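## Task

Take the gold-capped tube out of the rack by the window and set it fully seated in a free well of the rack by the door. The task fails if any tube touches the floor or anything new is left lying there. It also fails if a tube breaks from a knock or a drop of more than a few centimetres, which is about the depth of a well. Every other tube must finish fully seated in a rack, though it may be shifted to another well of its own rack. At the end the robot must have released the tube and moved away from it. The robot must not topple or be left leaning. Nothing may count as placed if it stays there only because the robot holds it.

## Robot and tools

ROBOT. A LinearBot: an omnidirectional base with a column about 1.75 m high. A carriage rides the column over 1.0 m of travel (lift_m) and carries two identical six-joint arms, left and right, each with a two-finger gripper. The arm bases sit at roughly 0.57 m + lift_m above the floor, and carriage parts hang about 0.15 m below them. Each hand reaches 0.78 m from its shoulder but only about 0.38 m downward. A hand is about 0.16 m long and 0.1 m wide, 0.14 m when open. The parked arm pose is joints 1-6 = 0, 0.05, 0.05, 1.45, 0, 0, giving a robot about 0.95 m wide and 0.7 m long. Cameras: carriage_camera is fixed, facing forward and tilted about 20 degrees down. left_wrist_camera and right_wrist_camera each look out beyond their fingertips. Images are 672x504.

FRAMES. Base frame: origin on the floor below the base centre, x forward, y left, z up. The left_hand and right_hand readings are in this frame and mark the point between the finger pads. quat_wxyz maps base axes to hand axes. The hand's z runs along the fingers, and the fingers open along its y. An upward-pointing hand with joints 1, 5 and 6 at 0 reads (1,0,0,0). Odometry frame: the base frame as it was at scene start. base_odometry counts wheel rotation only, so wheel slip shows up as motion. Heading is positive to the left, from -3.142 to 3.142.

execute_actions. Argument actions is a list holding one action, or none, which just returns the state and images. An action has a base part, a joints part, or both, and they start together. base takes exactly one relative command, measured from the base's last reported position. translate_m is metres forward (+) or back (-), range -2 to 2. strafe_m is metres left (+) or right (-), range -2 to 2. rotate_rad is radians counter-clockwise (+), range -6.3 to 6.3. joints is a single map of absolute targets by name, covering both arms:
- lift_m, metres, 0 to 1.
- left_/right_joint1_rad, -2.617 to 3.054: swing about the vertical; 0 is forward, + is left.
- joint2_rad, 0 to 3.141: shoulder. 0 puts the upper arm level and pointing back, 1.57 upright, 3.14 level and forward.
- joint3_rad, 0 to 3.141: elbow, 0 folded, 3.14 straight.
- joint4_rad, -1.57 to 1.57: wrist pitch; + lifts the fingertips.
- joint5_rad, -1.57 to 1.57: wrist yaw; + swings the fingertips right, the opposite sense to joint1.
- joint6_rad, -2.094 to 2.094: roll about the finger axis; + is clockwise as seen from the forearm.
- left_/right_gripper_m, 0 to 0.093: the gap between the pads in metres.
Any name you leave out may still be driving toward its previous target. cameras is an optional list drawn from carriage_camera, left_wrist_camera, right_wrist_camera and all. Omitting it, null or all gives every camera; [] gives none. An unknown key, unknown camera name or out-of-range number rejects the whole call, and nothing moves. An action is capped at 15 s.

wait: seconds, 0 to 10. It commands nothing and returns the state and images.
zoom_image: camera name plus region [x0,y0,x1,y1] in pixels of that camera's latest full image, no larger than 504x504. It returns a finer view.
finished_scene: scene, the integer number of the current scene. It ends that scene for good and reports success. The next scene's task appears in its result. Replying with no tool call ends everything.

RESULTS. base_status and joint_status tell how each commanded motion ended:
- done: reached the target. For the base this means the wheels turned the full amount, slip included. A 1-2 mm move may stop short yet still say done.
- off_target: came to rest away from the target and may still be pushing. This is normal for a gripper closed on an object.
- contact_stop or time_out: the old target is dropped and the joint holds where it stopped.
- joint command not followed, with a cause line: a self-collision check refused that arm's targets, though its gripper still moved. Joints then read not_followed, and the robot may retry those targets on later actions. To recover, first move only the refused arm well away from the other arm, then the other arm in a separate action.
- on_its_own: reports things this call did not command. Its held at value is a held target, not a measured position.
- motor_effort: percent of maximum, + toward higher joint values, with the bracketed peak. Readings carry fixed bias and noise. If lift effort keeps dropping while lowering, the hand or its load is resting on something. drive_wheels at rest noticeably above its free value means the base is still pressing against something.
- ARM HIT: an arm struck the robot hard.
- MOTOR HOT: a warning from 75 °C. OVER-TEMPERATURE FAULT: from 90 °C the arm halts for 10 s, and at 100 °C it goes limp and drops. Keys affected by heat read limit_stop_at_motor_heat; send those targets again. Outstretched arms heat quickly.

CAUTIONS. Drive collisions are detected late, or sometimes not at all. Arms are not monitored during turns, and arms have no contact stop: a blocked arm keeps pushing, then snaps to its target once free. After a blocked drive, back off about 0.2 m along the way you came, or turn back, and repeat if still pressed. Never reverse into a table edge, since the column can catch it and tip the robot. The robot tips most easily with the carriage high, the arms extended or loaded, or a sudden stop, and no reading reports a lean, so check the images. Hand readings drift at long reach and sag under load. Grip force is about 45-60 N per pad. Never let the arms collide or press on each other. The tubes are glass: lower them gently into the wells, never drop or knock them, release, then withdraw. The robot holds its last command while you think, and the scene keeps running. Loose objects may occasionally get nudged.

Each tool is called after ">>>" as name([rows], argument=value, ...), one row to a line, values as JSON.

## Session

>>> execute_actions(actions=[])

Scene clock: 0.00 s.
base_odometry: x=+0.000 y=+0.000 heading=+0.000 (m, m, rad; odometry frame)
base_status: not commanded
joint_positions: lift_m=+0.301 left_joint1_rad=-0.017 left_joint2_rad=+0.049 left_joint3_rad=+0.057 left_joint4_rad=+1.438 left_joint5_rad=-0.002 left_joint6_rad=+0.043 left_gripper_m=+0.094 right_joint1_rad=-0.011 right_joint2_rad=+0.022 right_joint3_rad=+0.062 right_joint4_rad=+1.388 right_joint5_rad=+0.021 right_joint6_rad=+0.048 right_gripper_m=+0.094
joint_status: not commanded
motor_effort: lift_m=+22 drive_wheels=+1 (%)
left_hand: x=+0.3110 y=+0.3469 z=+1.2798 quat_wxyz=(+0.998, +0.001, +0.062, +0.013) (m; base frame)
right_hand: x=+0.3129 y=-0.3511 z=+1.2801 quat_wxyz=(+0.997, +0.012, +0.071, +0.018) (m; base frame)
pictures: carriage_camera, left_wrist_camera, right_wrist_camera
Images, in order (width x height): carriage_camera 672x504, left_wrist_camera 672x504, right_wrist_camera 672x504.

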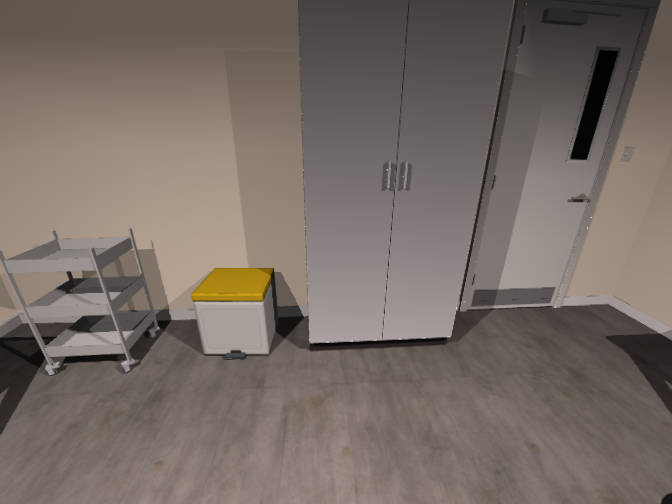

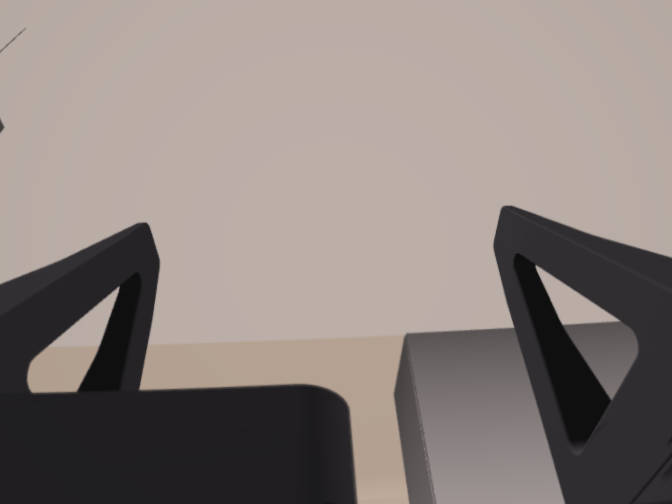

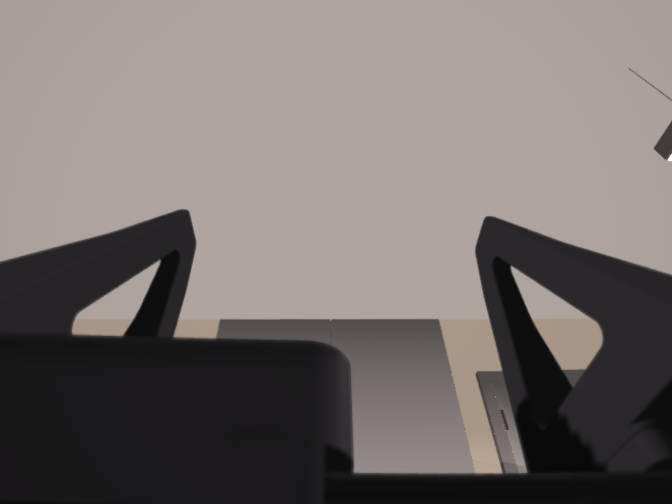

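>>> execute_actions([
  {"base":{"rotate_rad":-1.57}},
], cameras=["carriage_camera"])

>>> execute_actions([
  {"base":{"rotate_rad":-1.57}},
], cameras=["carriage_camera"])

>>> execute_actions([
  {"base":{"rotate_rad":-1.57}},
], cameras=["carriage_camera"])

Scene clock: 3.37 s.
base_odometry: x=+0.000 y=+0.000 heading=-1.569 (m, m, rad; odometry frame)
base_status: done
joint_positions: lift_m=+0.301 left_joint1_rad=-0.017 left_joint2_rad=+0.049 left_joint3_rad=+0.057 left_joint4_rad=+1.437 left_joint5_rad=-0.002 left_joint6_rad=+0.043 left_gripper_m=+0.094 right_joint1_rad=-0.011 right_joint2_rad=+0.022 right_joint3_rad=+0.062 right_joint4_rad=+1.386 right_joint5_rad=+0.021 right_joint6_rad=+0.048 right_gripper_m=+0.094
joint_status: not commanded
motor_effort: lift_m=+22(22) drive_wheels=+11(21) (%)
left_hand: x=+0.3114 y=+0.3469 z=+1.2798 quat_wxyz=(+0.998, +0.001, +0.063, +0.013) (m; base frame)
right_hand: x=+0.3133 y=-0.3511 z=+1.2800 quat_wxyz=(+0.997, +0.012, +0.072, +0.018) (m; base frame)
pictures: carriage_camera
Images, in order (width x height): carriage_camera 672x504.

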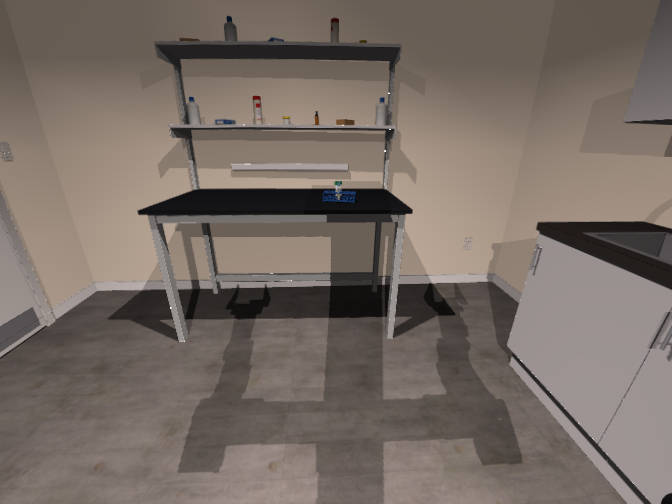

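Scene clock: 6.57 s.
base_odometry: x=+0.000 y=+0.000 heading=-3.138 (m, m, rad; odometry frame)
base_status: done
joint_positions: lift_m=+0.301 left_joint1_rad=-0.017 left_joint2_rad=+0.049 left_joint3_rad=+0.057 left_joint4_rad=+1.437 left_joint5_rad=-0.002 left_joint6_rad=+0.043 left_gripper_m=+0.094 right_joint1_rad=-0.011 right_joint2_rad=+0.022 right_joint3_rad=+0.062 right_joint4_rad=+1.386 right_joint5_rad=+0.021 right_joint6_rad=+0.048 right_gripper_m=+0.094
joint_status: not commanded
motor_effort: lift_m=+22(22) drive_wheels=+10(19) (%)
left_hand: x=+0.3114 y=+0.3469 z=+1.2798 quat_wxyz=(+0.998, +0.001, +0.063, +0.013) (m; base frame)
right_hand: x=+0.3135 y=-0.3511 z=+1.2800 quat_wxyz=(+0.997, +0.012, +0.072, +0.018) (m; base frame)
pictures: carriage_camera
Images, in order (width x height): carriage_camera 672x504.

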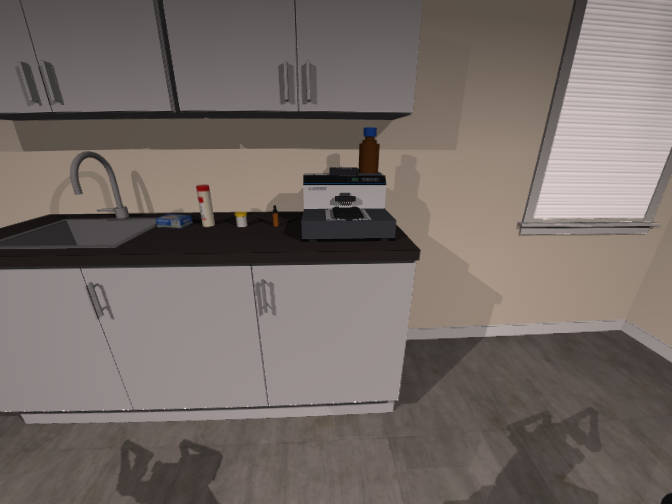

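Scene clock: 9.67 s.
base_odometry: x=+0.000 y=+0.000 heading=+1.576 (m, m, rad; odometry frame)
base_status: done
joint_positions: lift_m=+0.301 left_joint1_rad=-0.017 left_joint2_rad=+0.049 left_joint3_rad=+0.057 left_joint4_rad=+1.437 left_joint5_rad=-0.002 left_joint6_rad=+0.043 left_gripper_m=+0.094 right_joint1_rad=-0.011 right_joint2_rad=+0.022 right_joint3_rad=+0.062 right_joint4_rad=+1.385 right_joint5_rad=+0.021 right_joint6_rad=+0.048 right_gripper_m=+0.094
joint_status: not commanded
motor_effort: lift_m=+22(22) drive_wheels=+11(19) (%)
left_hand: x=+0.3113 y=+0.3469 z=+1.2798 quat_wxyz=(+0.998, +0.001, +0.063, +0.013) (m; base frame)
right_hand: x=+0.3136 y=-0.3511 z=+1.2800 quat_wxyz=(+0.997, +0.012, +0.072, +0.018) (m; base frame)
pictures: carriage_camera
Images, in order (width x height): carriage_camera 672x504.

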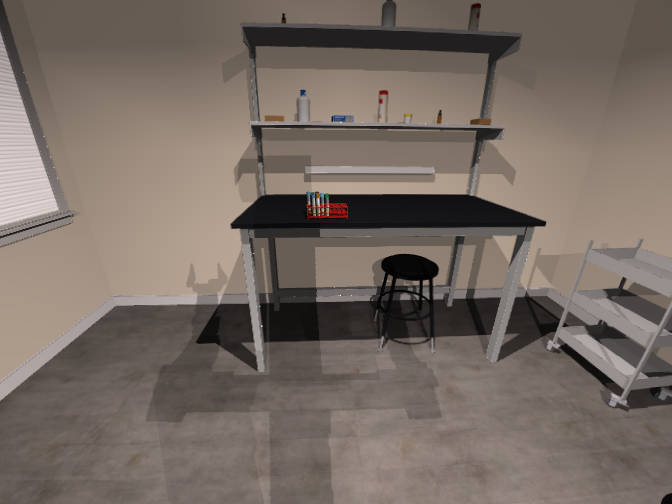

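>>> execute_actions([
  {"base":{"strafe_m":0.25},"joints":{"lift_m":0.55,"left_joint2_rad":1.6,"left_joint3_rad":1.2,"left_joint4_rad":-1.17,"left_joint1_rad":0,"left_joint6_rad":0}},
])

>>> execute_actions([
  {"base":{"translate_m":0.6}},
])

Scene clock: 12.40 s.
base_odometry: x=-0.250 y=-0.001 heading=+1.574 (m, m, rad; odometry frame)
base_status: done
joint_positions: lift_m=+0.550 left_joint1_rad=-0.001 left_joint2_rad=+1.605 left_joint3_rad=+1.183 left_joint4_rad=-1.168 left_joint5_rad=-0.002 left_joint6_rad=+0.008 left_gripper_m=+0.094 right_joint1_rad=-0.011 right_joint2_rad=+0.022 right_joint3_rad=+0.062 right_joint4_rad=+1.387 right_joint5_rad=+0.020 right_joint6_rad=+0.048 right_gripper_m=+0.094
joint_status: all done
motor_effort: lift_m=+23(28) drive_wheels=-13(23) (%)
left_hand: x=+0.5519 y=+0.3471 z=+1.1825 quat_wxyz=(-0.010, +0.005, +1.000, +0.001) (m; base frame)
right_hand: x=+0.3132 y=-0.3510 z=+1.5291 quat_wxyz=(+0.997, +0.012, +0.071, +0.018) (m; base frame)
pictures: carriage_camera, left_wrist_camera, right_wrist_camera
Images, in order (width x height): carriage_camera 672x504, left_wrist_camera 672x504, right_wrist_camera 672x504.

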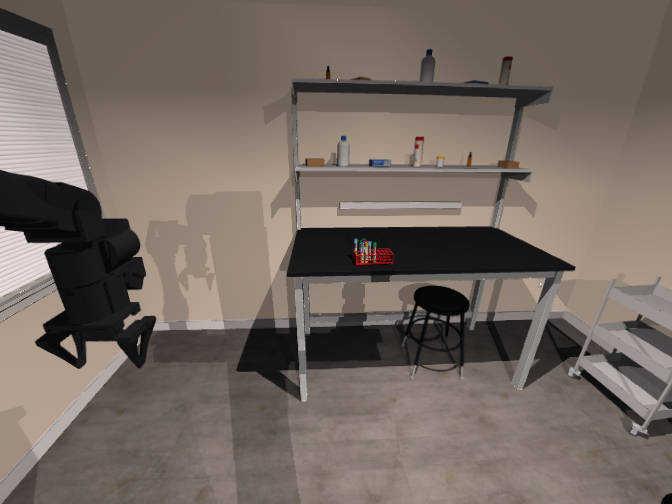

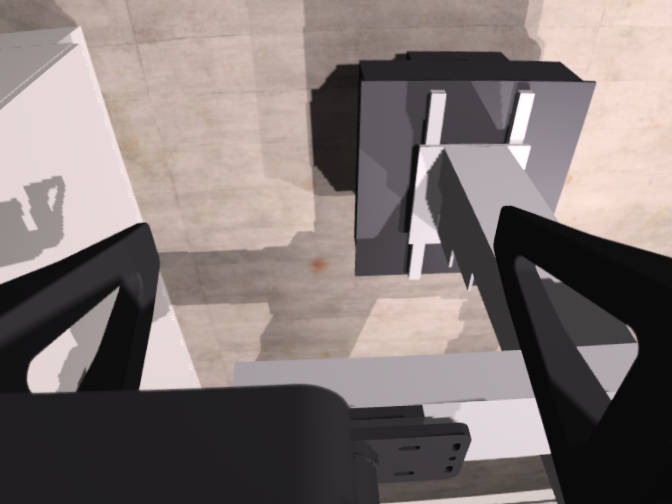

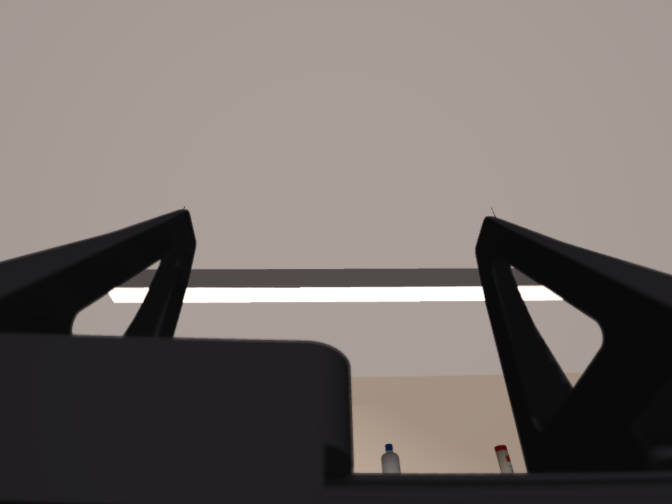

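Scene clock: 15.77 s.
base_odometry: x=-0.253 y=+0.599 heading=+1.575 (m, m, rad; odometry frame)
base_status: done
joint_positions: lift_m=+0.550 left_joint1_rad=-0.002 left_joint2_rad=+1.605 left_joint3_rad=+1.183 left_joint4_rad=-1.170 left_joint5_rad=-0.002 left_joint6_rad=+0.008 left_gripper_m=+0.094 right_joint1_rad=-0.011 right_joint2_rad=+0.022 right_joint3_rad=+0.062 right_joint4_rad=+1.387 right_joint5_rad=+0.020 right_joint6_rad=+0.048 right_gripper_m=+0.094
joint_status: not commanded
motor_effort: lift_m=+23(23) drive_wheels=-9(18) (%)
left_hand: x=+0.5514 y=+0.3469 z=+1.1825 quat_wxyz=(-0.010, +0.005, +1.000, +0.001) (m; base frame)
right_hand: x=+0.3131 y=-0.3510 z=+1.5291 quat_wxyz=(+0.997, +0.012, +0.071, +0.018) (m; base frame)
pictures: carriage_camera, left_wrist_camera, right_wrist_camera
Images, in order (width x height): carriage_camera 672x504, left_wrist_camera 672x504, right_wrist_camera 672x504.

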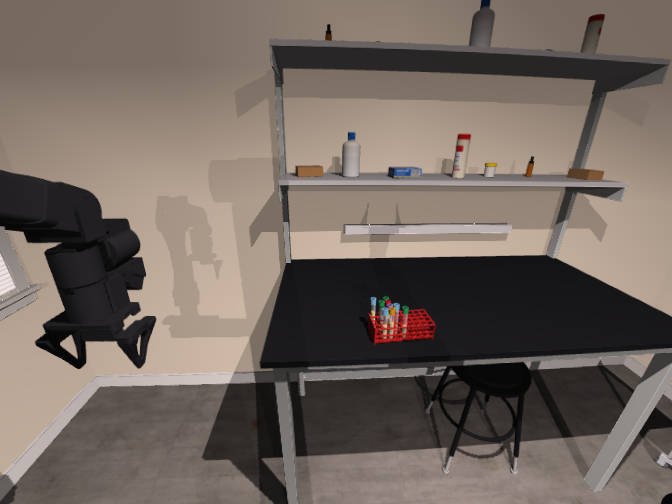

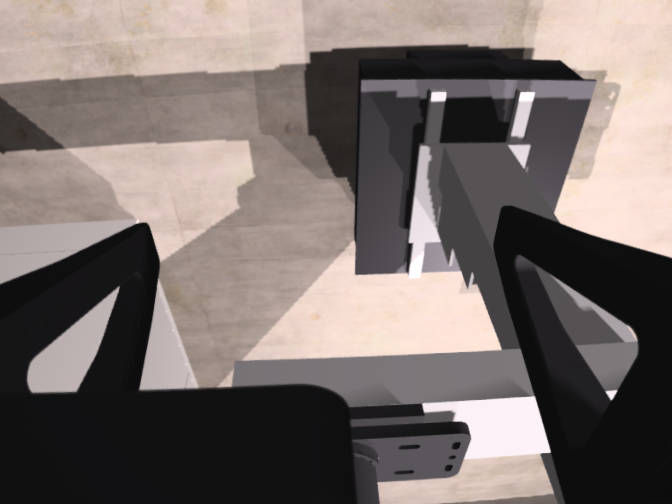

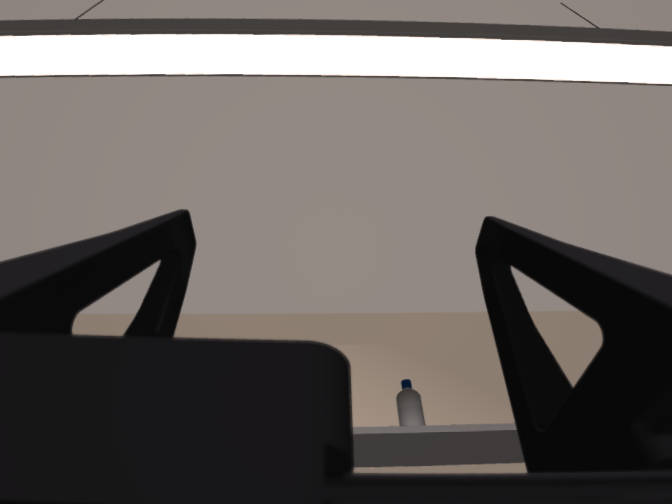

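>>> execute_actions([
  {"base":{"strafe_m":-0.5}},
], cameras=[])

>>> execute_actions([
  {"base":{"translate_m":0.4}},
], cameras=["carriage_camera","left_wrist_camera"])

Scene clock: 19.40 s.
base_odometry: x=+0.247 y=+0.602 heading=+1.576 (m, m, rad; odometry frame)
base_status: done
joint_positions: lift_m=+0.550 left_joint1_rad=+0.000 left_joint2_rad=+1.605 left_joint3_rad=+1.183 left_joint4_rad=-1.170 left_joint5_rad=-0.002 left_joint6_rad=+0.008 left_gripper_m=+0.094 right_joint1_rad=-0.011 right_joint2_rad=+0.022 right_joint3_rad=+0.062 right_joint4_rad=+1.387 right_joint5_rad=+0.020 right_joint6_rad=+0.048 right_gripper_m=+0.094
joint_status: not commanded
motor_effort: lift_m=+23(23) drive_wheels=-5(17) (%)
left_hand: x=+0.5514 y=+0.3475 z=+1.1825 quat_wxyz=(-0.011, +0.004, +1.000, +0.001) (m; base frame)
right_hand: x=+0.3132 y=-0.3509 z=+1.5291 quat_wxyz=(+0.997, +0.012, +0.071, +0.018) (m; base frame)
pictures: none
No camera images: the call's "cameras" was empty. Leave "cameras" out to get every camera's image.

Scene clock: 22.20 s.
base_odometry: x=+0.246 y=+1.002 heading=+1.574 (m, m, rad; odometry frame)
base_status: done
joint_positions: lift_m=+0.550 left_joint1_rad=+0.000 left_joint2_rad=+1.605 left_joint3_rad=+1.183 left_joint4_rad=-1.171 left_joint5_rad=-0.002 left_joint6_rad=+0.008 left_gripper_m=+0.094 right_joint1_rad=-0.011 right_joint2_rad=+0.022 right_joint3_rad=+0.062 right_joint4_rad=+1.386 right_joint5_rad=+0.020 right_joint6_rad=+0.048 right_gripper_m=+0.094
joint_status: not commanded
motor_effort: lift_m=+23(23) drive_wheels=-9(17) (%)
left_hand: x=+0.5512 y=+0.3475 z=+1.1825 quat_wxyz=(-0.011, +0.004, +1.000, +0.001) (m; base frame)
right_hand: x=+0.3134 y=-0.3509 z=+1.5290 quat_wxyz=(+0.997, +0.012, +0.072, +0.018) (m; base frame)
pictures: carriage_camera, left_wrist_camera
Images, in order (width x height): carriage_camera 672x504, left_wrist_camera 672x504.

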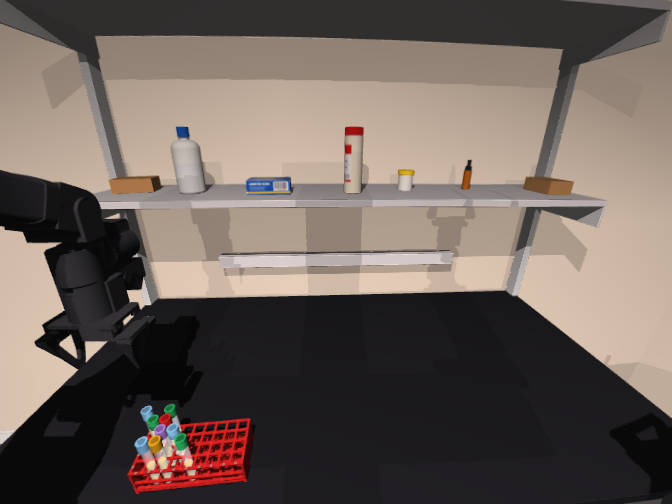

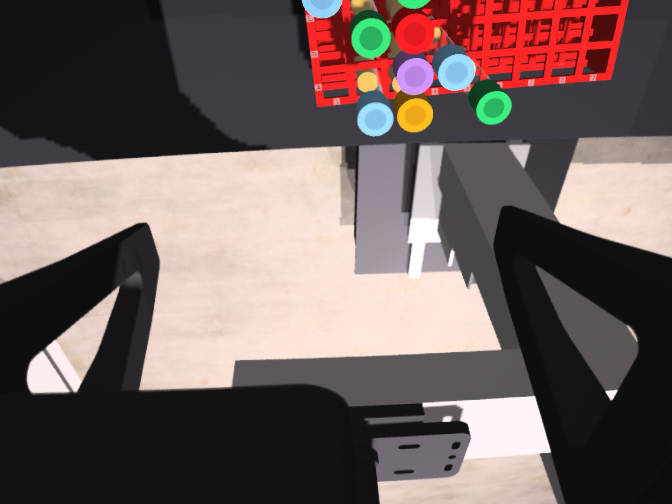

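>>> execute_actions([
  {"base":{"strafe_m":-0.05},"joints":{"lift_m":0.45,"left_gripper_m":0.04,"left_joint6_rad":0.785,"left_joint4_rad":-1.15}},
], cameras=["carriage_camera","left_wrist_camera"])

Scene clock: 24.07 s.
base_odometry: x=+0.296 y=+1.003 heading=+1.575 (m, m, rad; odometry frame)
base_status: done
joint_positions: lift_m=+0.450 left_joint1_rad=+0.000 left_joint2_rad=+1.605 left_joint3_rad=+1.184 left_joint4_rad=-1.153 left_joint5_rad=-0.002 left_joint6_rad=+0.776 left_gripper_m=+0.040 right_joint1_rad=-0.011 right_joint2_rad=+0.022 right_joint3_rad=+0.063 right_joint4_rad=+1.387 right_joint5_rad=+0.020 right_joint6_rad=+0.048 right_gripper_m=+0.094
joint_status: all done
motor_effort: lift_m=+21(22) drive_wheels=-5(16) (%)
left_hand: x=+0.5560 y=+0.3475 z=+1.0831 quat_wxyz=(-0.002, +0.378, +0.926, +0.000) (m; base frame)
right_hand: x=+0.3128 y=-0.3510 z=+1.4296 quat_wxyz=(+0.997, +0.012, +0.071, +0.018) (m; base frame)
pictures: carriage_camera, left_wrist_camera
Images, in order (width x height): carriage_camera 672x504, left_wrist_camera 672x504.

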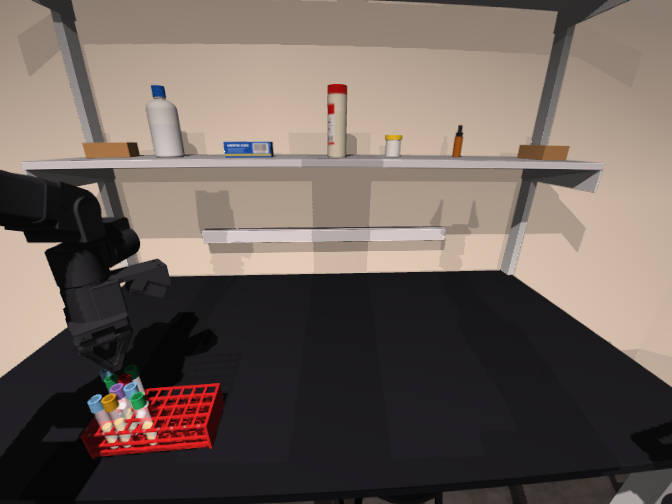

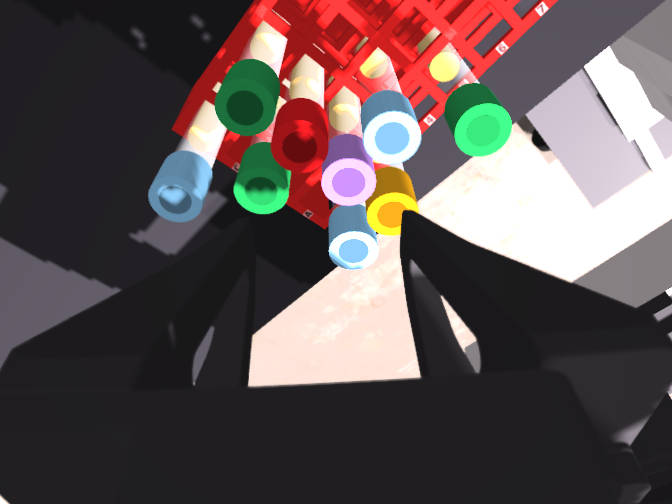

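>>> execute_actions([
  {"base":{"translate_m":-0.025},"joints":{"lift_m":0.42}},
], cameras=["carriage_camera","left_wrist_camera"])

Scene clock: 25.80 s.
base_odometry: x=+0.296 y=+0.978 heading=+1.575 (m, m, rad; odometry frame)
base_status: done
joint_positions: lift_m=+0.420 left_joint1_rad=+0.000 left_joint2_rad=+1.604 left_joint3_rad=+1.187 left_joint4_rad=-1.151 left_joint5_rad=-0.002 left_joint6_rad=+0.776 left_gripper_m=+0.040 right_joint1_rad=-0.011 right_joint2_rad=+0.022 right_joint3_rad=+0.063 right_joint4_rad=+1.388 right_joint5_rad=+0.020 right_joint6_rad=+0.048 right_gripper_m=+0.094
joint_status: all done
motor_effort: lift_m=+21(22) drive_wheels=+0(9) (%)
left_hand: x=+0.5573 y=+0.3475 z=+1.0538 quat_wxyz=(+0.001, +0.378, +0.926, +0.001) (m; base frame)
right_hand: x=+0.3127 y=-0.3510 z=+1.3995 quat_wxyz=(+0.997, +0.012, +0.071, +0.018) (m; base frame)
pictures: carriage_camera, left_wrist_camera
Images, in order (width x height): carriage_camera 672x504, left_wrist_camera 672x504.

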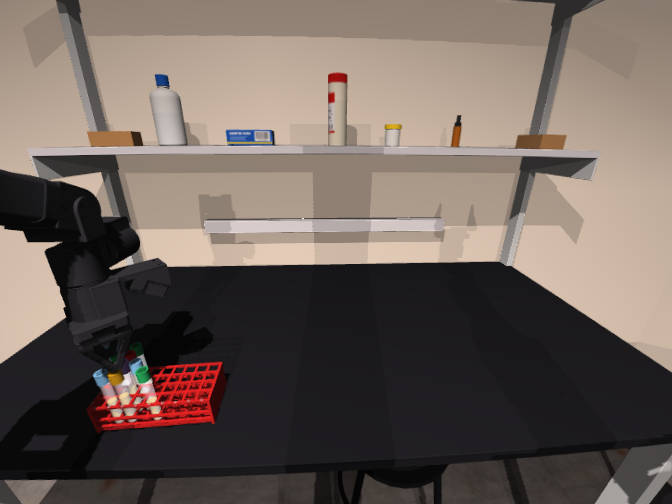

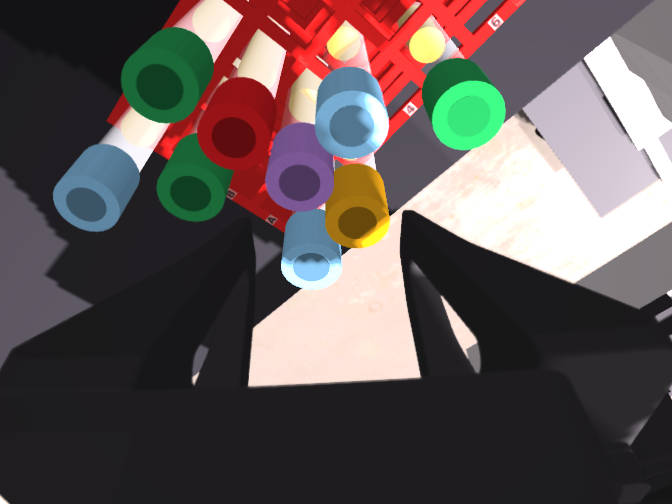

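>>> execute_actions([
  {"base":{"translate_m":-0.023}},
], cameras=[])

>>> execute_actions([
  {"base":{"strafe_m":0.007},"joints":{"lift_m":0.395}},
], cameras=["carriage_camera","left_wrist_camera"])

Scene clock: 27.33 s.
base_odometry: x=+0.297 y=+0.955 heading=+1.575 (m, m, rad; odometry frame)
base_status: done
joint_positions: lift_m=+0.420 left_joint1_rad=+0.000 left_joint2_rad=+1.604 left_joint3_rad=+1.187 left_joint4_rad=-1.151 left_joint5_rad=-0.002 left_joint6_rad=+0.776 left_gripper_m=+0.040 right_joint1_rad=-0.011 right_joint2_rad=+0.022 right_joint3_rad=+0.063 right_joint4_rad=+1.389 right_joint5_rad=+0.020 right_joint6_rad=+0.048 right_gripper_m=+0.094
joint_status: not commanded
motor_effort: lift_m=+21(21) drive_wheels=+1(13) (%)
left_hand: x=+0.5574 y=+0.3475 z=+1.0538 quat_wxyz=(+0.001, +0.378, +0.926, +0.002) (m; base frame)
right_hand: x=+0.3125 y=-0.3510 z=+1.3996 quat_wxyz=(+0.997, +0.012, +0.070, +0.018) (m; base frame)
pictures: none
No camera images: the call's "cameras" was empty. Leave "cameras" out to get every camera's image.

Scene clock: 28.07 s.
base_odometry: x=+0.290 y=+0.955 heading=+1.575 (m, m, rad; odometry frame)
base_status: done
joint_positions: lift_m=+0.395 left_joint1_rad=-0.003 left_joint2_rad=+1.580 left_joint3_rad=+1.210 left_joint4_rad=-1.155 left_joint5_rad=+0.000 left_joint6_rad=+0.777 left_gripper_m=+0.040 right_joint1_rad=-0.011 right_joint2_rad=+0.022 right_joint3_rad=+0.063 right_joint4_rad=+1.388 right_joint5_rad=+0.021 right_joint6_rad=+0.048 right_gripper_m=+0.094
joint_status: all done
motor_effort: lift_m=+19(20) drive_wheels=+2(7) (%)
left_hand: x=+0.5631 y=+0.3464 z=+1.0411 quat_wxyz=(+0.021, +0.380, +0.925, +0.009) (m; base frame)
right_hand: x=+0.3126 y=-0.3511 z=+1.3748 quat_wxyz=(+0.997, +0.012, +0.070, +0.018) (m; base frame)
pictures: carriage_camera, left_wrist_camera
Images, in order (width x height): carriage_camera 672x504, left_wrist_camera 672x504.

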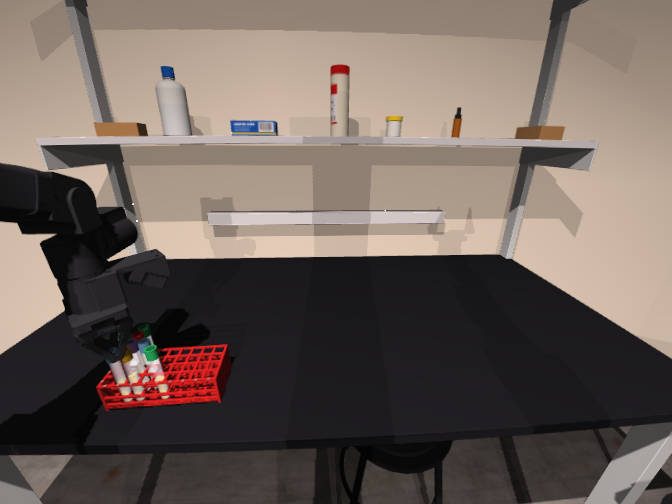

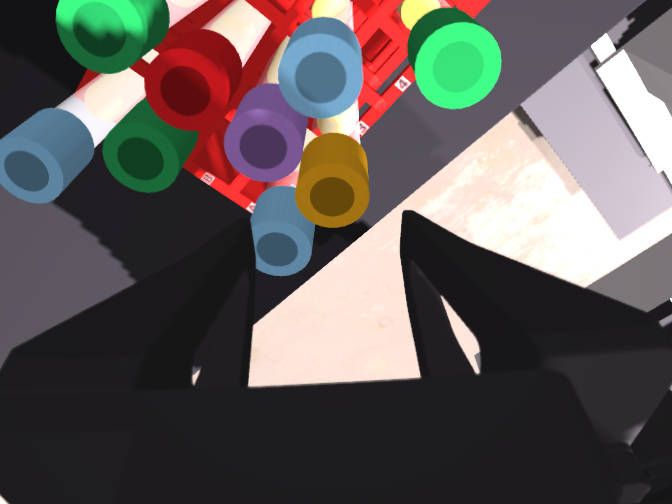

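>>> execute_actions([
  {"base":{"strafe_m":-0.008},"joints":{"lift_m":0.415,"left_gripper_m":0.032}},
], cameras=[])

>>> execute_actions([
  {"base":{"translate_m":0.008}},
], cameras=["left_wrist_camera"])

>>> execute_actions([
  {"joints":{"lift_m":0.4}},
], cameras=["carriage_camera","left_wrist_camera"])

Scene clock: 29.00 s.
base_odometry: x=+0.298 y=+0.955 heading=+1.575 (m, m, rad; odometry frame)
base_status: done
joint_positions: lift_m=+0.415 left_joint1_rad=-0.001 left_joint2_rad=+1.592 left_joint3_rad=+1.210 left_joint4_rad=-1.151 left_joint5_rad=-0.005 left_joint6_rad=+0.777 left_gripper_m=+0.032 right_joint1_rad=-0.011 right_joint2_rad=+0.022 right_joint3_rad=+0.063 right_joint4_rad=+1.388 right_joint5_rad=+0.020 right_joint6_rad=+0.048 right_gripper_m=+0.094
joint_status: all done
motor_effort: lift_m=+23(28) drive_wheels=+2(5) (%)
left_hand: x=+0.5641 y=+0.3478 z=+1.0576 quat_wxyz=(+0.016, +0.379, +0.925, +0.010) (m; base frame)
right_hand: x=+0.3127 y=-0.3510 z=+1.3944 quat_wxyz=(+0.997, +0.012, +0.071, +0.018) (m; base frame)
pictures: none
No camera images: the call's "cameras" was empty. Leave "cameras" out to get every camera's image.

Scene clock: 29.93 s.
base_odometry: x=+0.297 y=+0.963 heading=+1.575 (m, m, rad; odometry frame)
base_status: done
joint_positions: lift_m=+0.415 left_joint1_rad=-0.001 left_joint2_rad=+1.592 left_joint3_rad=+1.210 left_joint4_rad=-1.150 left_joint5_rad=-0.005 left_joint6_rad=+0.777 left_gripper_m=+0.032 right_joint1_rad=-0.011 right_joint2_rad=+0.022 right_joint3_rad=+0.063 right_joint4_rad=+1.386 right_joint5_rad=+0.020 right_joint6_rad=+0.048 right_gripper_m=+0.094
joint_status: not commanded
motor_effort: lift_m=+23(23) drive_wheels=-3(12) (%)
left_hand: x=+0.5643 y=+0.3478 z=+1.0576 quat_wxyz=(+0.017, +0.379, +0.925, +0.010) (m; base frame)
right_hand: x=+0.3131 y=-0.3510 z=+1.3943 quat_wxyz=(+0.997, +0.012, +0.071, +0.018) (m; base frame)
pictures: left_wrist_camera
Images, in order (width x height): left_wrist_camera 672x504.

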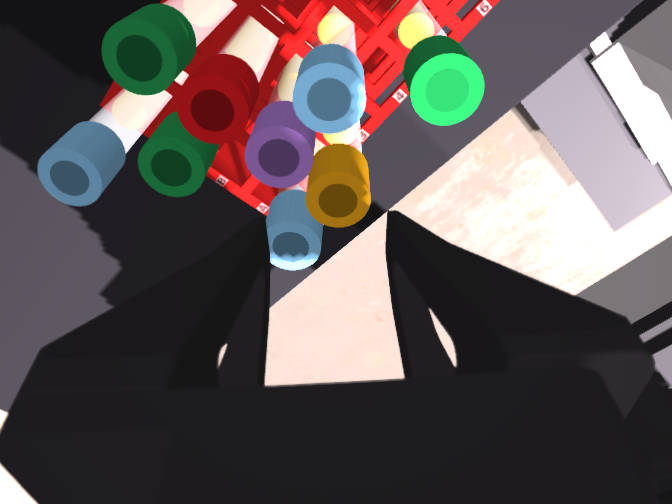

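Scene clock: 30.47 s.
base_odometry: x=+0.297 y=+0.963 heading=+1.575 (m, m, rad; odometry frame)
base_status: not commanded
joint_positions: lift_m=+0.400 left_joint1_rad=-0.001 left_joint2_rad=+1.597 left_joint3_rad=+1.210 left_joint4_rad=-1.150 left_joint5_rad=-0.005 left_joint6_rad=+0.777 left_gripper_m=+0.032 right_joint1_rad=-0.011 right_joint2_rad=+0.022 right_joint3_rad=+0.063 right_joint4_rad=+1.387 right_joint5_rad=+0.021 right_joint6_rad=+0.048 right_gripper_m=+0.094
joint_status: all done
motor_effort: lift_m=+21(22) drive_wheels=-3(4) (%)
left_hand: x=+0.5642 y=+0.3478 z=+1.0415 quat_wxyz=(+0.014, +0.379, +0.925, +0.009) (m; base frame)
right_hand: x=+0.3130 y=-0.3511 z=+1.3795 quat_wxyz=(+0.997, +0.012, +0.071, +0.018) (m; base frame)
pictures: carriage_camera, left_wrist_camera
Images, in order (width x height): carriage_camera 672x504, left_wrist_camera 672x504.

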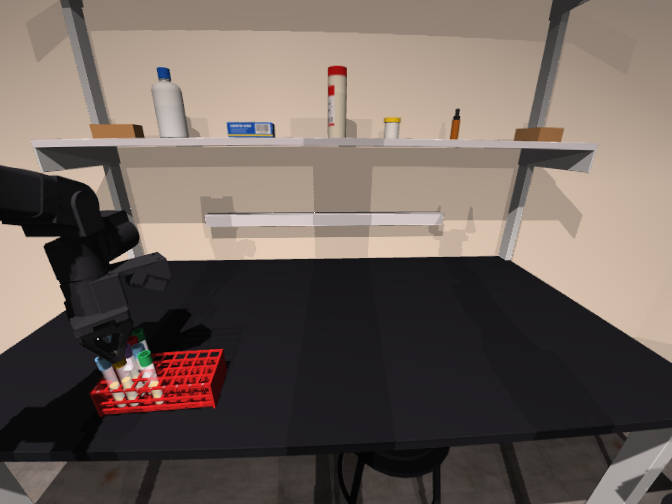

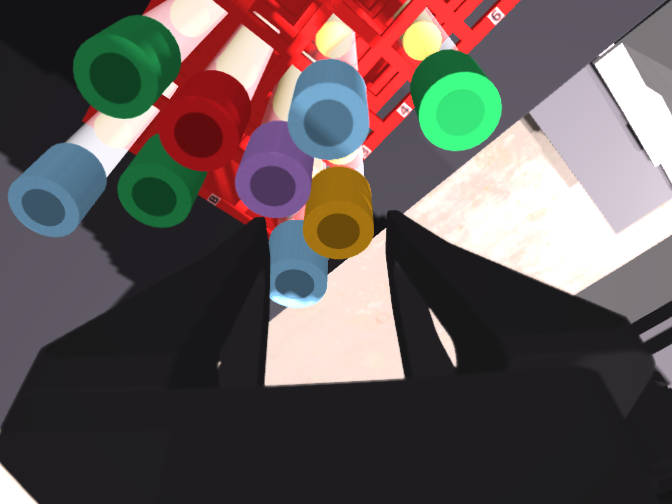

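>>> execute_actions([
  {"joints":{"lift_m":0.385}},
], cameras=["carriage_camera","left_wrist_camera"])

Scene clock: 31.40 s.
base_odometry: x=+0.297 y=+0.963 heading=+1.575 (m, m, rad; odometry frame)
base_status: not commanded
joint_positions: lift_m=+0.385 left_joint1_rad=-0.001 left_joint2_rad=+1.598 left_joint3_rad=+1.210 left_joint4_rad=-1.150 left_joint5_rad=-0.005 left_joint6_rad=+0.777 left_gripper_m=+0.032 right_joint1_rad=-0.011 right_joint2_rad=+0.022 right_joint3_rad=+0.063 right_joint4_rad=+1.387 right_joint5_rad=+0.020 right_joint6_rad=+0.048 right_gripper_m=+0.094
joint_status: all done
motor_effort: lift_m=+21(22) drive_wheels=-3(4) (%)
left_hand: x=+0.5642 y=+0.3478 z=+1.0263 quat_wxyz=(+0.014, +0.379, +0.925, +0.009) (m; base frame)
right_hand: x=+0.3130 y=-0.3510 z=+1.3645 quat_wxyz=(+0.997, +0.012, +0.071, +0.018) (m; base frame)
pictures: carriage_camera, left_wrist_camera
Images, in order (width x height): carriage_camera 672x504, left_wrist_camera 672x504.

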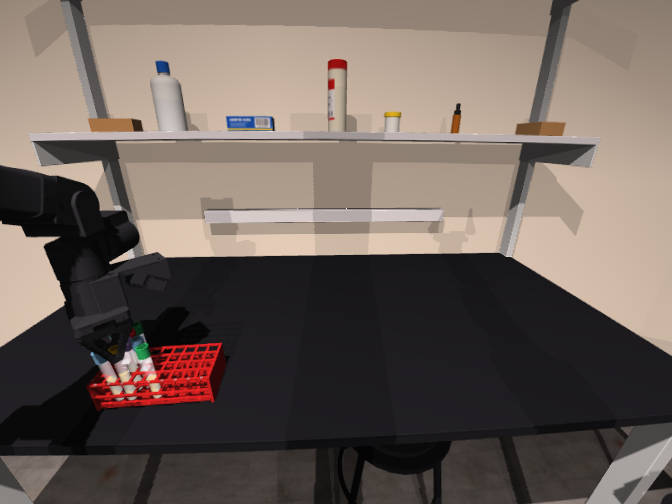

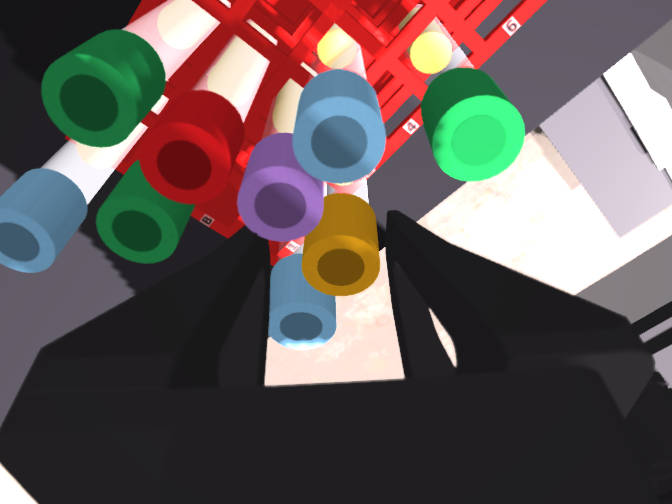

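>>> execute_actions([
  {"joints":{"lift_m":0.368}},
], cameras=["carriage_camera","left_wrist_camera"])

Scene clock: 32.03 s.
base_odometry: x=+0.297 y=+0.963 heading=+1.575 (m, m, rad; odometry frame)
base_status: not commanded
joint_positions: lift_m=+0.368 left_joint1_rad=-0.001 left_joint2_rad=+1.601 left_joint3_rad=+1.208 left_joint4_rad=-1.150 left_joint5_rad=-0.006 left_joint6_rad=+0.777 left_gripper_m=+0.032 right_joint1_rad=-0.011 right_joint2_rad=+0.022 right_joint3_rad=+0.063 right_joint4_rad=+1.387 right_joint5_rad=+0.020 right_joint6_rad=+0.048 right_gripper_m=+0.094
joint_status: all done
motor_effort: lift_m=+22(22) drive_wheels=-3(4) (%)
left_hand: x=+0.5636 y=+0.3479 z=+1.0079 quat_wxyz=(+0.012, +0.379, +0.925, +0.008) (m; base frame)
right_hand: x=+0.3129 y=-0.3510 z=+1.3475 quat_wxyz=(+0.997, +0.012, +0.071, +0.018) (m; base frame)
pictures: carriage_camera, left_wrist_camera
Images, in order (width x height): carriage_camera 672x504, left_wrist_camera 672x504.

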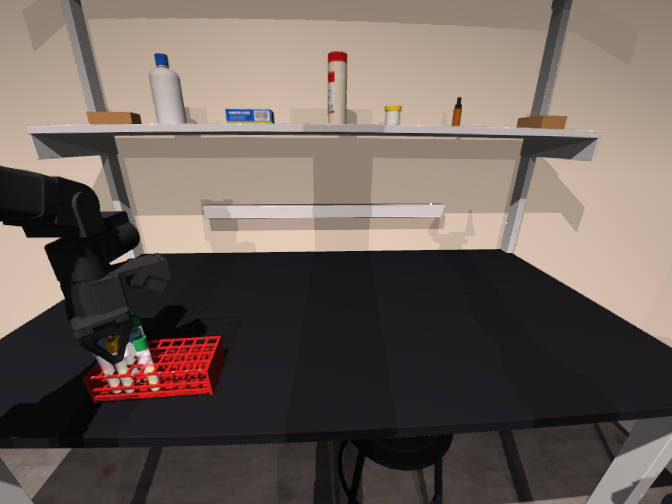

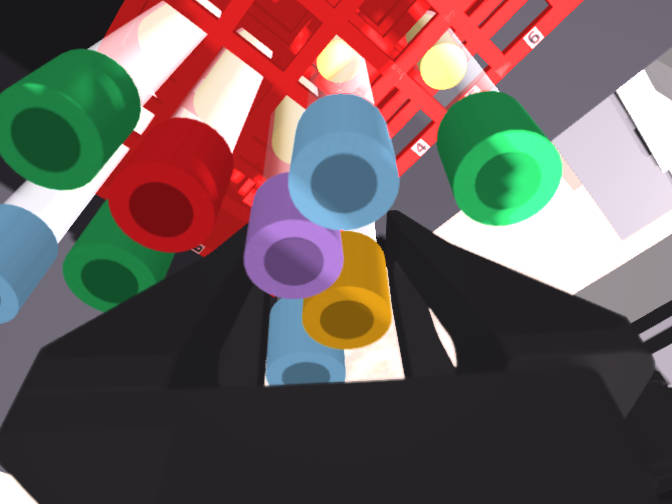

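>>> execute_actions([
  {"joints":{"left_gripper_m":0.012}},
], cameras=["left_wrist_camera"])

>>> execute_actions([
  {"joints":{"lift_m":0.39}},
], cameras=["carriage_camera","left_wrist_camera"])

Scene clock: 32.67 s.
base_odometry: x=+0.297 y=+0.963 heading=+1.575 (m, m, rad; odometry frame)
base_status: not commanded
joint_positions: lift_m=+0.368 left_joint1_rad=-0.001 left_joint2_rad=+1.600 left_joint3_rad=+1.208 left_joint4_rad=-1.156 left_joint5_rad=+0.008 left_joint6_rad=+0.777 left_gripper_m=+0.023 right_joint1_rad=-0.011 right_joint2_rad=+0.022 right_joint3_rad=+0.063 right_joint4_rad=+1.388 right_joint5_rad=+0.020 right_joint6_rad=+0.048 right_gripper_m=+0.094
joint_status: left_gripper_m off_target (ended at +0.023, target +0.012)
motor_effort: lift_m=+22(22) drive_wheels=-4(4) (%)
left_hand: x=+0.5622 y=+0.3456 z=+1.0082 quat_wxyz=(+0.012, +0.379, +0.925, +0.001) (m; base frame)
right_hand: x=+0.3127 y=-0.3510 z=+1.3475 quat_wxyz=(+0.997, +0.012, +0.071, +0.018) (m; base frame)
pictures: left_wrist_camera
Images, in order (width x height): left_wrist_camera 672x504.

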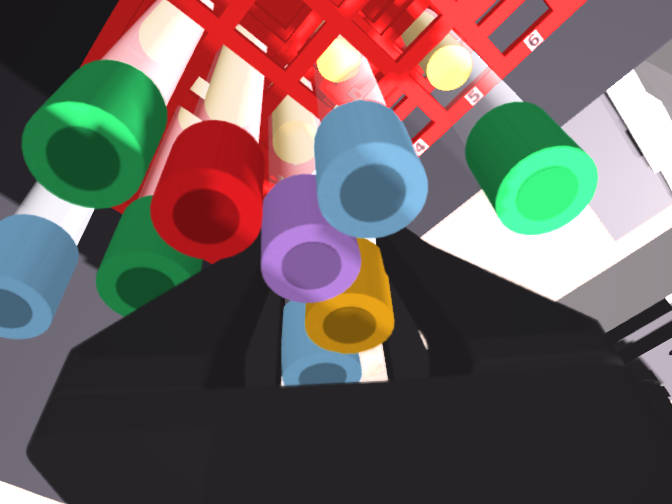

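Scene clock: 33.23 s.
base_odometry: x=+0.297 y=+0.963 heading=+1.575 (m, m, rad; odometry frame)
base_status: not commanded
joint_positions: lift_m=+0.390 left_joint1_rad=-0.001 left_joint2_rad=+1.606 left_joint3_rad=+1.201 left_joint4_rad=-1.157 left_joint5_rad=+0.000 left_joint6_rad=+0.777 left_gripper_m=+0.023 right_joint1_rad=-0.011 right_joint2_rad=+0.022 right_joint3_rad=+0.063 right_joint4_rad=+1.388 right_joint5_rad=+0.020 right_joint6_rad=+0.048 right_gripper_m=+0.094
joint_status: all done
motor_effort: lift_m=+22(28) drive_wheels=-4(4) (%)
left_hand: x=+0.5598 y=+0.3470 z=+1.0268 quat_wxyz=(+0.004, +0.379, +0.925, +0.002) (m; base frame)
right_hand: x=+0.3127 y=-0.3510 z=+1.3694 quat_wxyz=(+0.997, +0.012, +0.071, +0.018) (m; base frame)
pictures: carriage_camera, left_wrist_camera
Images, in order (width x height): carriage_camera 672x504, left_wrist_camera 672x504.

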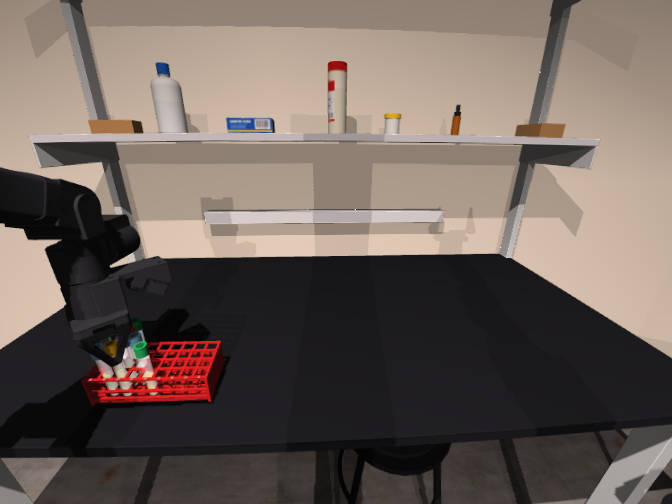

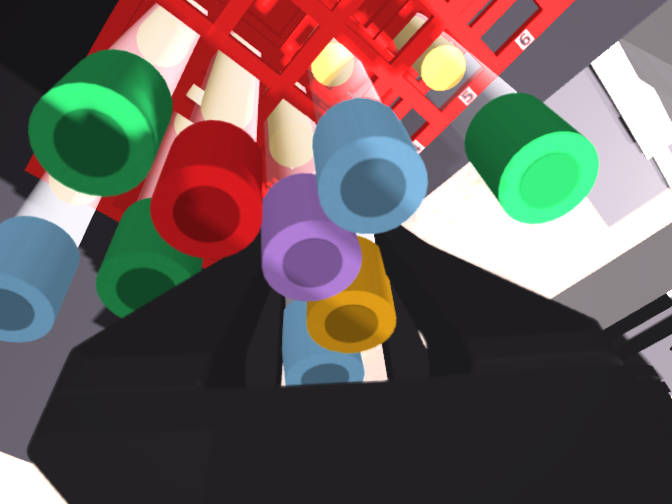

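>>> execute_actions([
  {"joints":{"lift_m":0.368}},
], cameras=[])

>>> execute_actions([
  {"joints":{"left_gripper_m":0.03}},
], cameras=[])

>>> execute_actions([
  {"joints":{"lift_m":0.42}},
], cameras=["carriage_camera","left_wrist_camera"])

>>> zoom_image(camera="carriage_camera", region=[60,280,260,440])

Scene clock: 34.07 s.
base_odometry: x=+0.297 y=+0.963 heading=+1.575 (m, m, rad; odometry frame)
base_status: not commanded
joint_positions: lift_m=+0.368 left_joint1_rad=+0.001 left_joint2_rad=+1.598 left_joint3_rad=+1.204 left_joint4_rad=-1.163 left_joint5_rad=+0.021 left_joint6_rad=+0.779 left_gripper_m=+0.023 right_joint1_rad=-0.011 right_joint2_rad=+0.022 right_joint3_rad=+0.063 right_joint4_rad=+1.387 right_joint5_rad=+0.021 right_joint6_rad=+0.048 right_gripper_m=+0.094
joint_status: all done
motor_effort: lift_m=+20(22) drive_wheels=-4(4) (%)
left_hand: x=+0.5593 y=+0.3439 z=+1.0077 quat_wxyz=(+0.010, +0.379, +0.925, -0.007) (m; base frame)
right_hand: x=+0.3129 y=-0.3511 z=+1.3476 quat_wxyz=(+0.997, +0.012, +0.071, +0.018) (m; base frame)
pictures: none
No camera images: the call's "cameras" was empty. Leave "cameras" out to get every camera's image.

Scene clock: 34.53 s.
base_odometry: x=+0.297 y=+0.963 heading=+1.575 (m, m, rad; odometry frame)
base_status: not commanded
joint_positions: lift_m=+0.368 left_joint1_rad=+0.001 left_joint2_rad=+1.598 left_joint3_rad=+1.204 left_joint4_rad=-1.155 left_joint5_rad=+0.010 left_joint6_rad=+0.779 left_gripper_m=+0.030 right_joint1_rad=-0.011 right_joint2_rad=+0.022 right_joint3_rad=+0.063 right_joint4_rad=+1.387 right_joint5_rad=+0.021 right_joint6_rad=+0.048 right_gripper_m=+0.094
joint_status: all done
motor_effort: lift_m=+21(20) drive_wheels=-4(4) (%)
left_hand: x=+0.5613 y=+0.3457 z=+1.0077 quat_wxyz=(+0.012, +0.379, +0.925, -0.001) (m; base frame)
right_hand: x=+0.3128 y=-0.3511 z=+1.3476 quat_wxyz=(+0.997, +0.012, +0.071, +0.018) (m; base frame)
pictures: none
No camera images: the call's "cameras" was empty. Leave "cameras" out to get every camera's image.

Scene clock: 35.27 s.
base_odometry: x=+0.297 y=+0.963 heading=+1.575 (m, m, rad; odometry frame)
base_status: not commanded
joint_positions: lift_m=+0.420 left_joint1_rad=+0.001 left_joint2_rad=+1.599 left_joint3_rad=+1.204 left_joint4_rad=-1.153 left_joint5_rad=+0.008 left_joint6_rad=+0.779 left_gripper_m=+0.030 right_joint1_rad=-0.011 right_joint2_rad=+0.022 right_joint3_rad=+0.063 right_joint4_rad=+1.387 right_joint5_rad=+0.021 right_joint6_rad=+0.048 right_gripper_m=+0.094
joint_status: all done
motor_effort: lift_m=+22(28) drive_wheels=-3(4) (%)
left_hand: x=+0.5620 y=+0.3461 z=+1.0593 quat_wxyz=(+0.012, +0.379, +0.925, +0.001) (m; base frame)
right_hand: x=+0.3129 y=-0.3511 z=+1.3994 quat_wxyz=(+0.997, +0.012, +0.071, +0.018) (m; base frame)
pictures: carriage_camera, left_wrist_camera
Images, in order (width x height): carriage_camera 672x504, left_wrist_camera 672x504.

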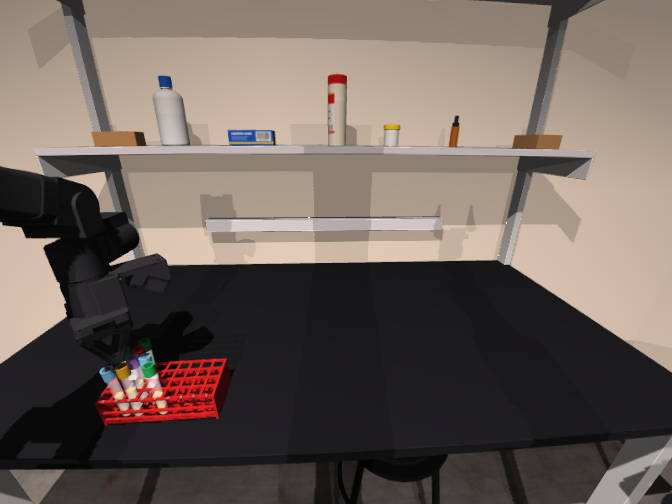

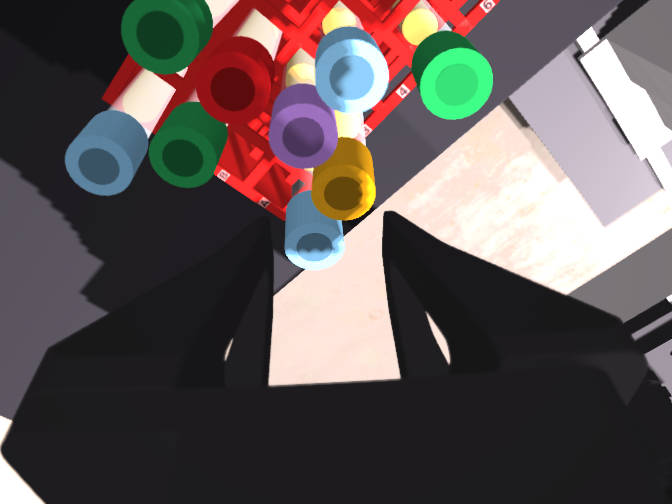

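Region (60, 280, 260, 440) of carriage_camera's 672x504 image, scaled by 2.520, with more detail than that image has; it fills the top 403 rows of this view, and the rest is white.

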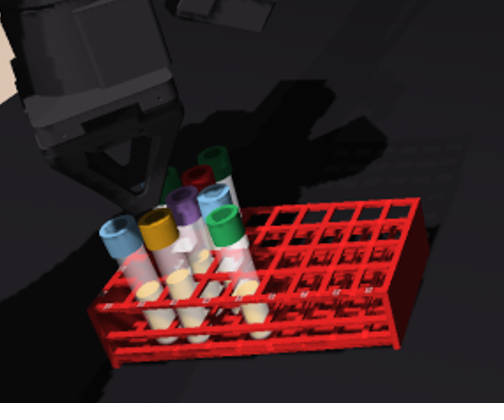

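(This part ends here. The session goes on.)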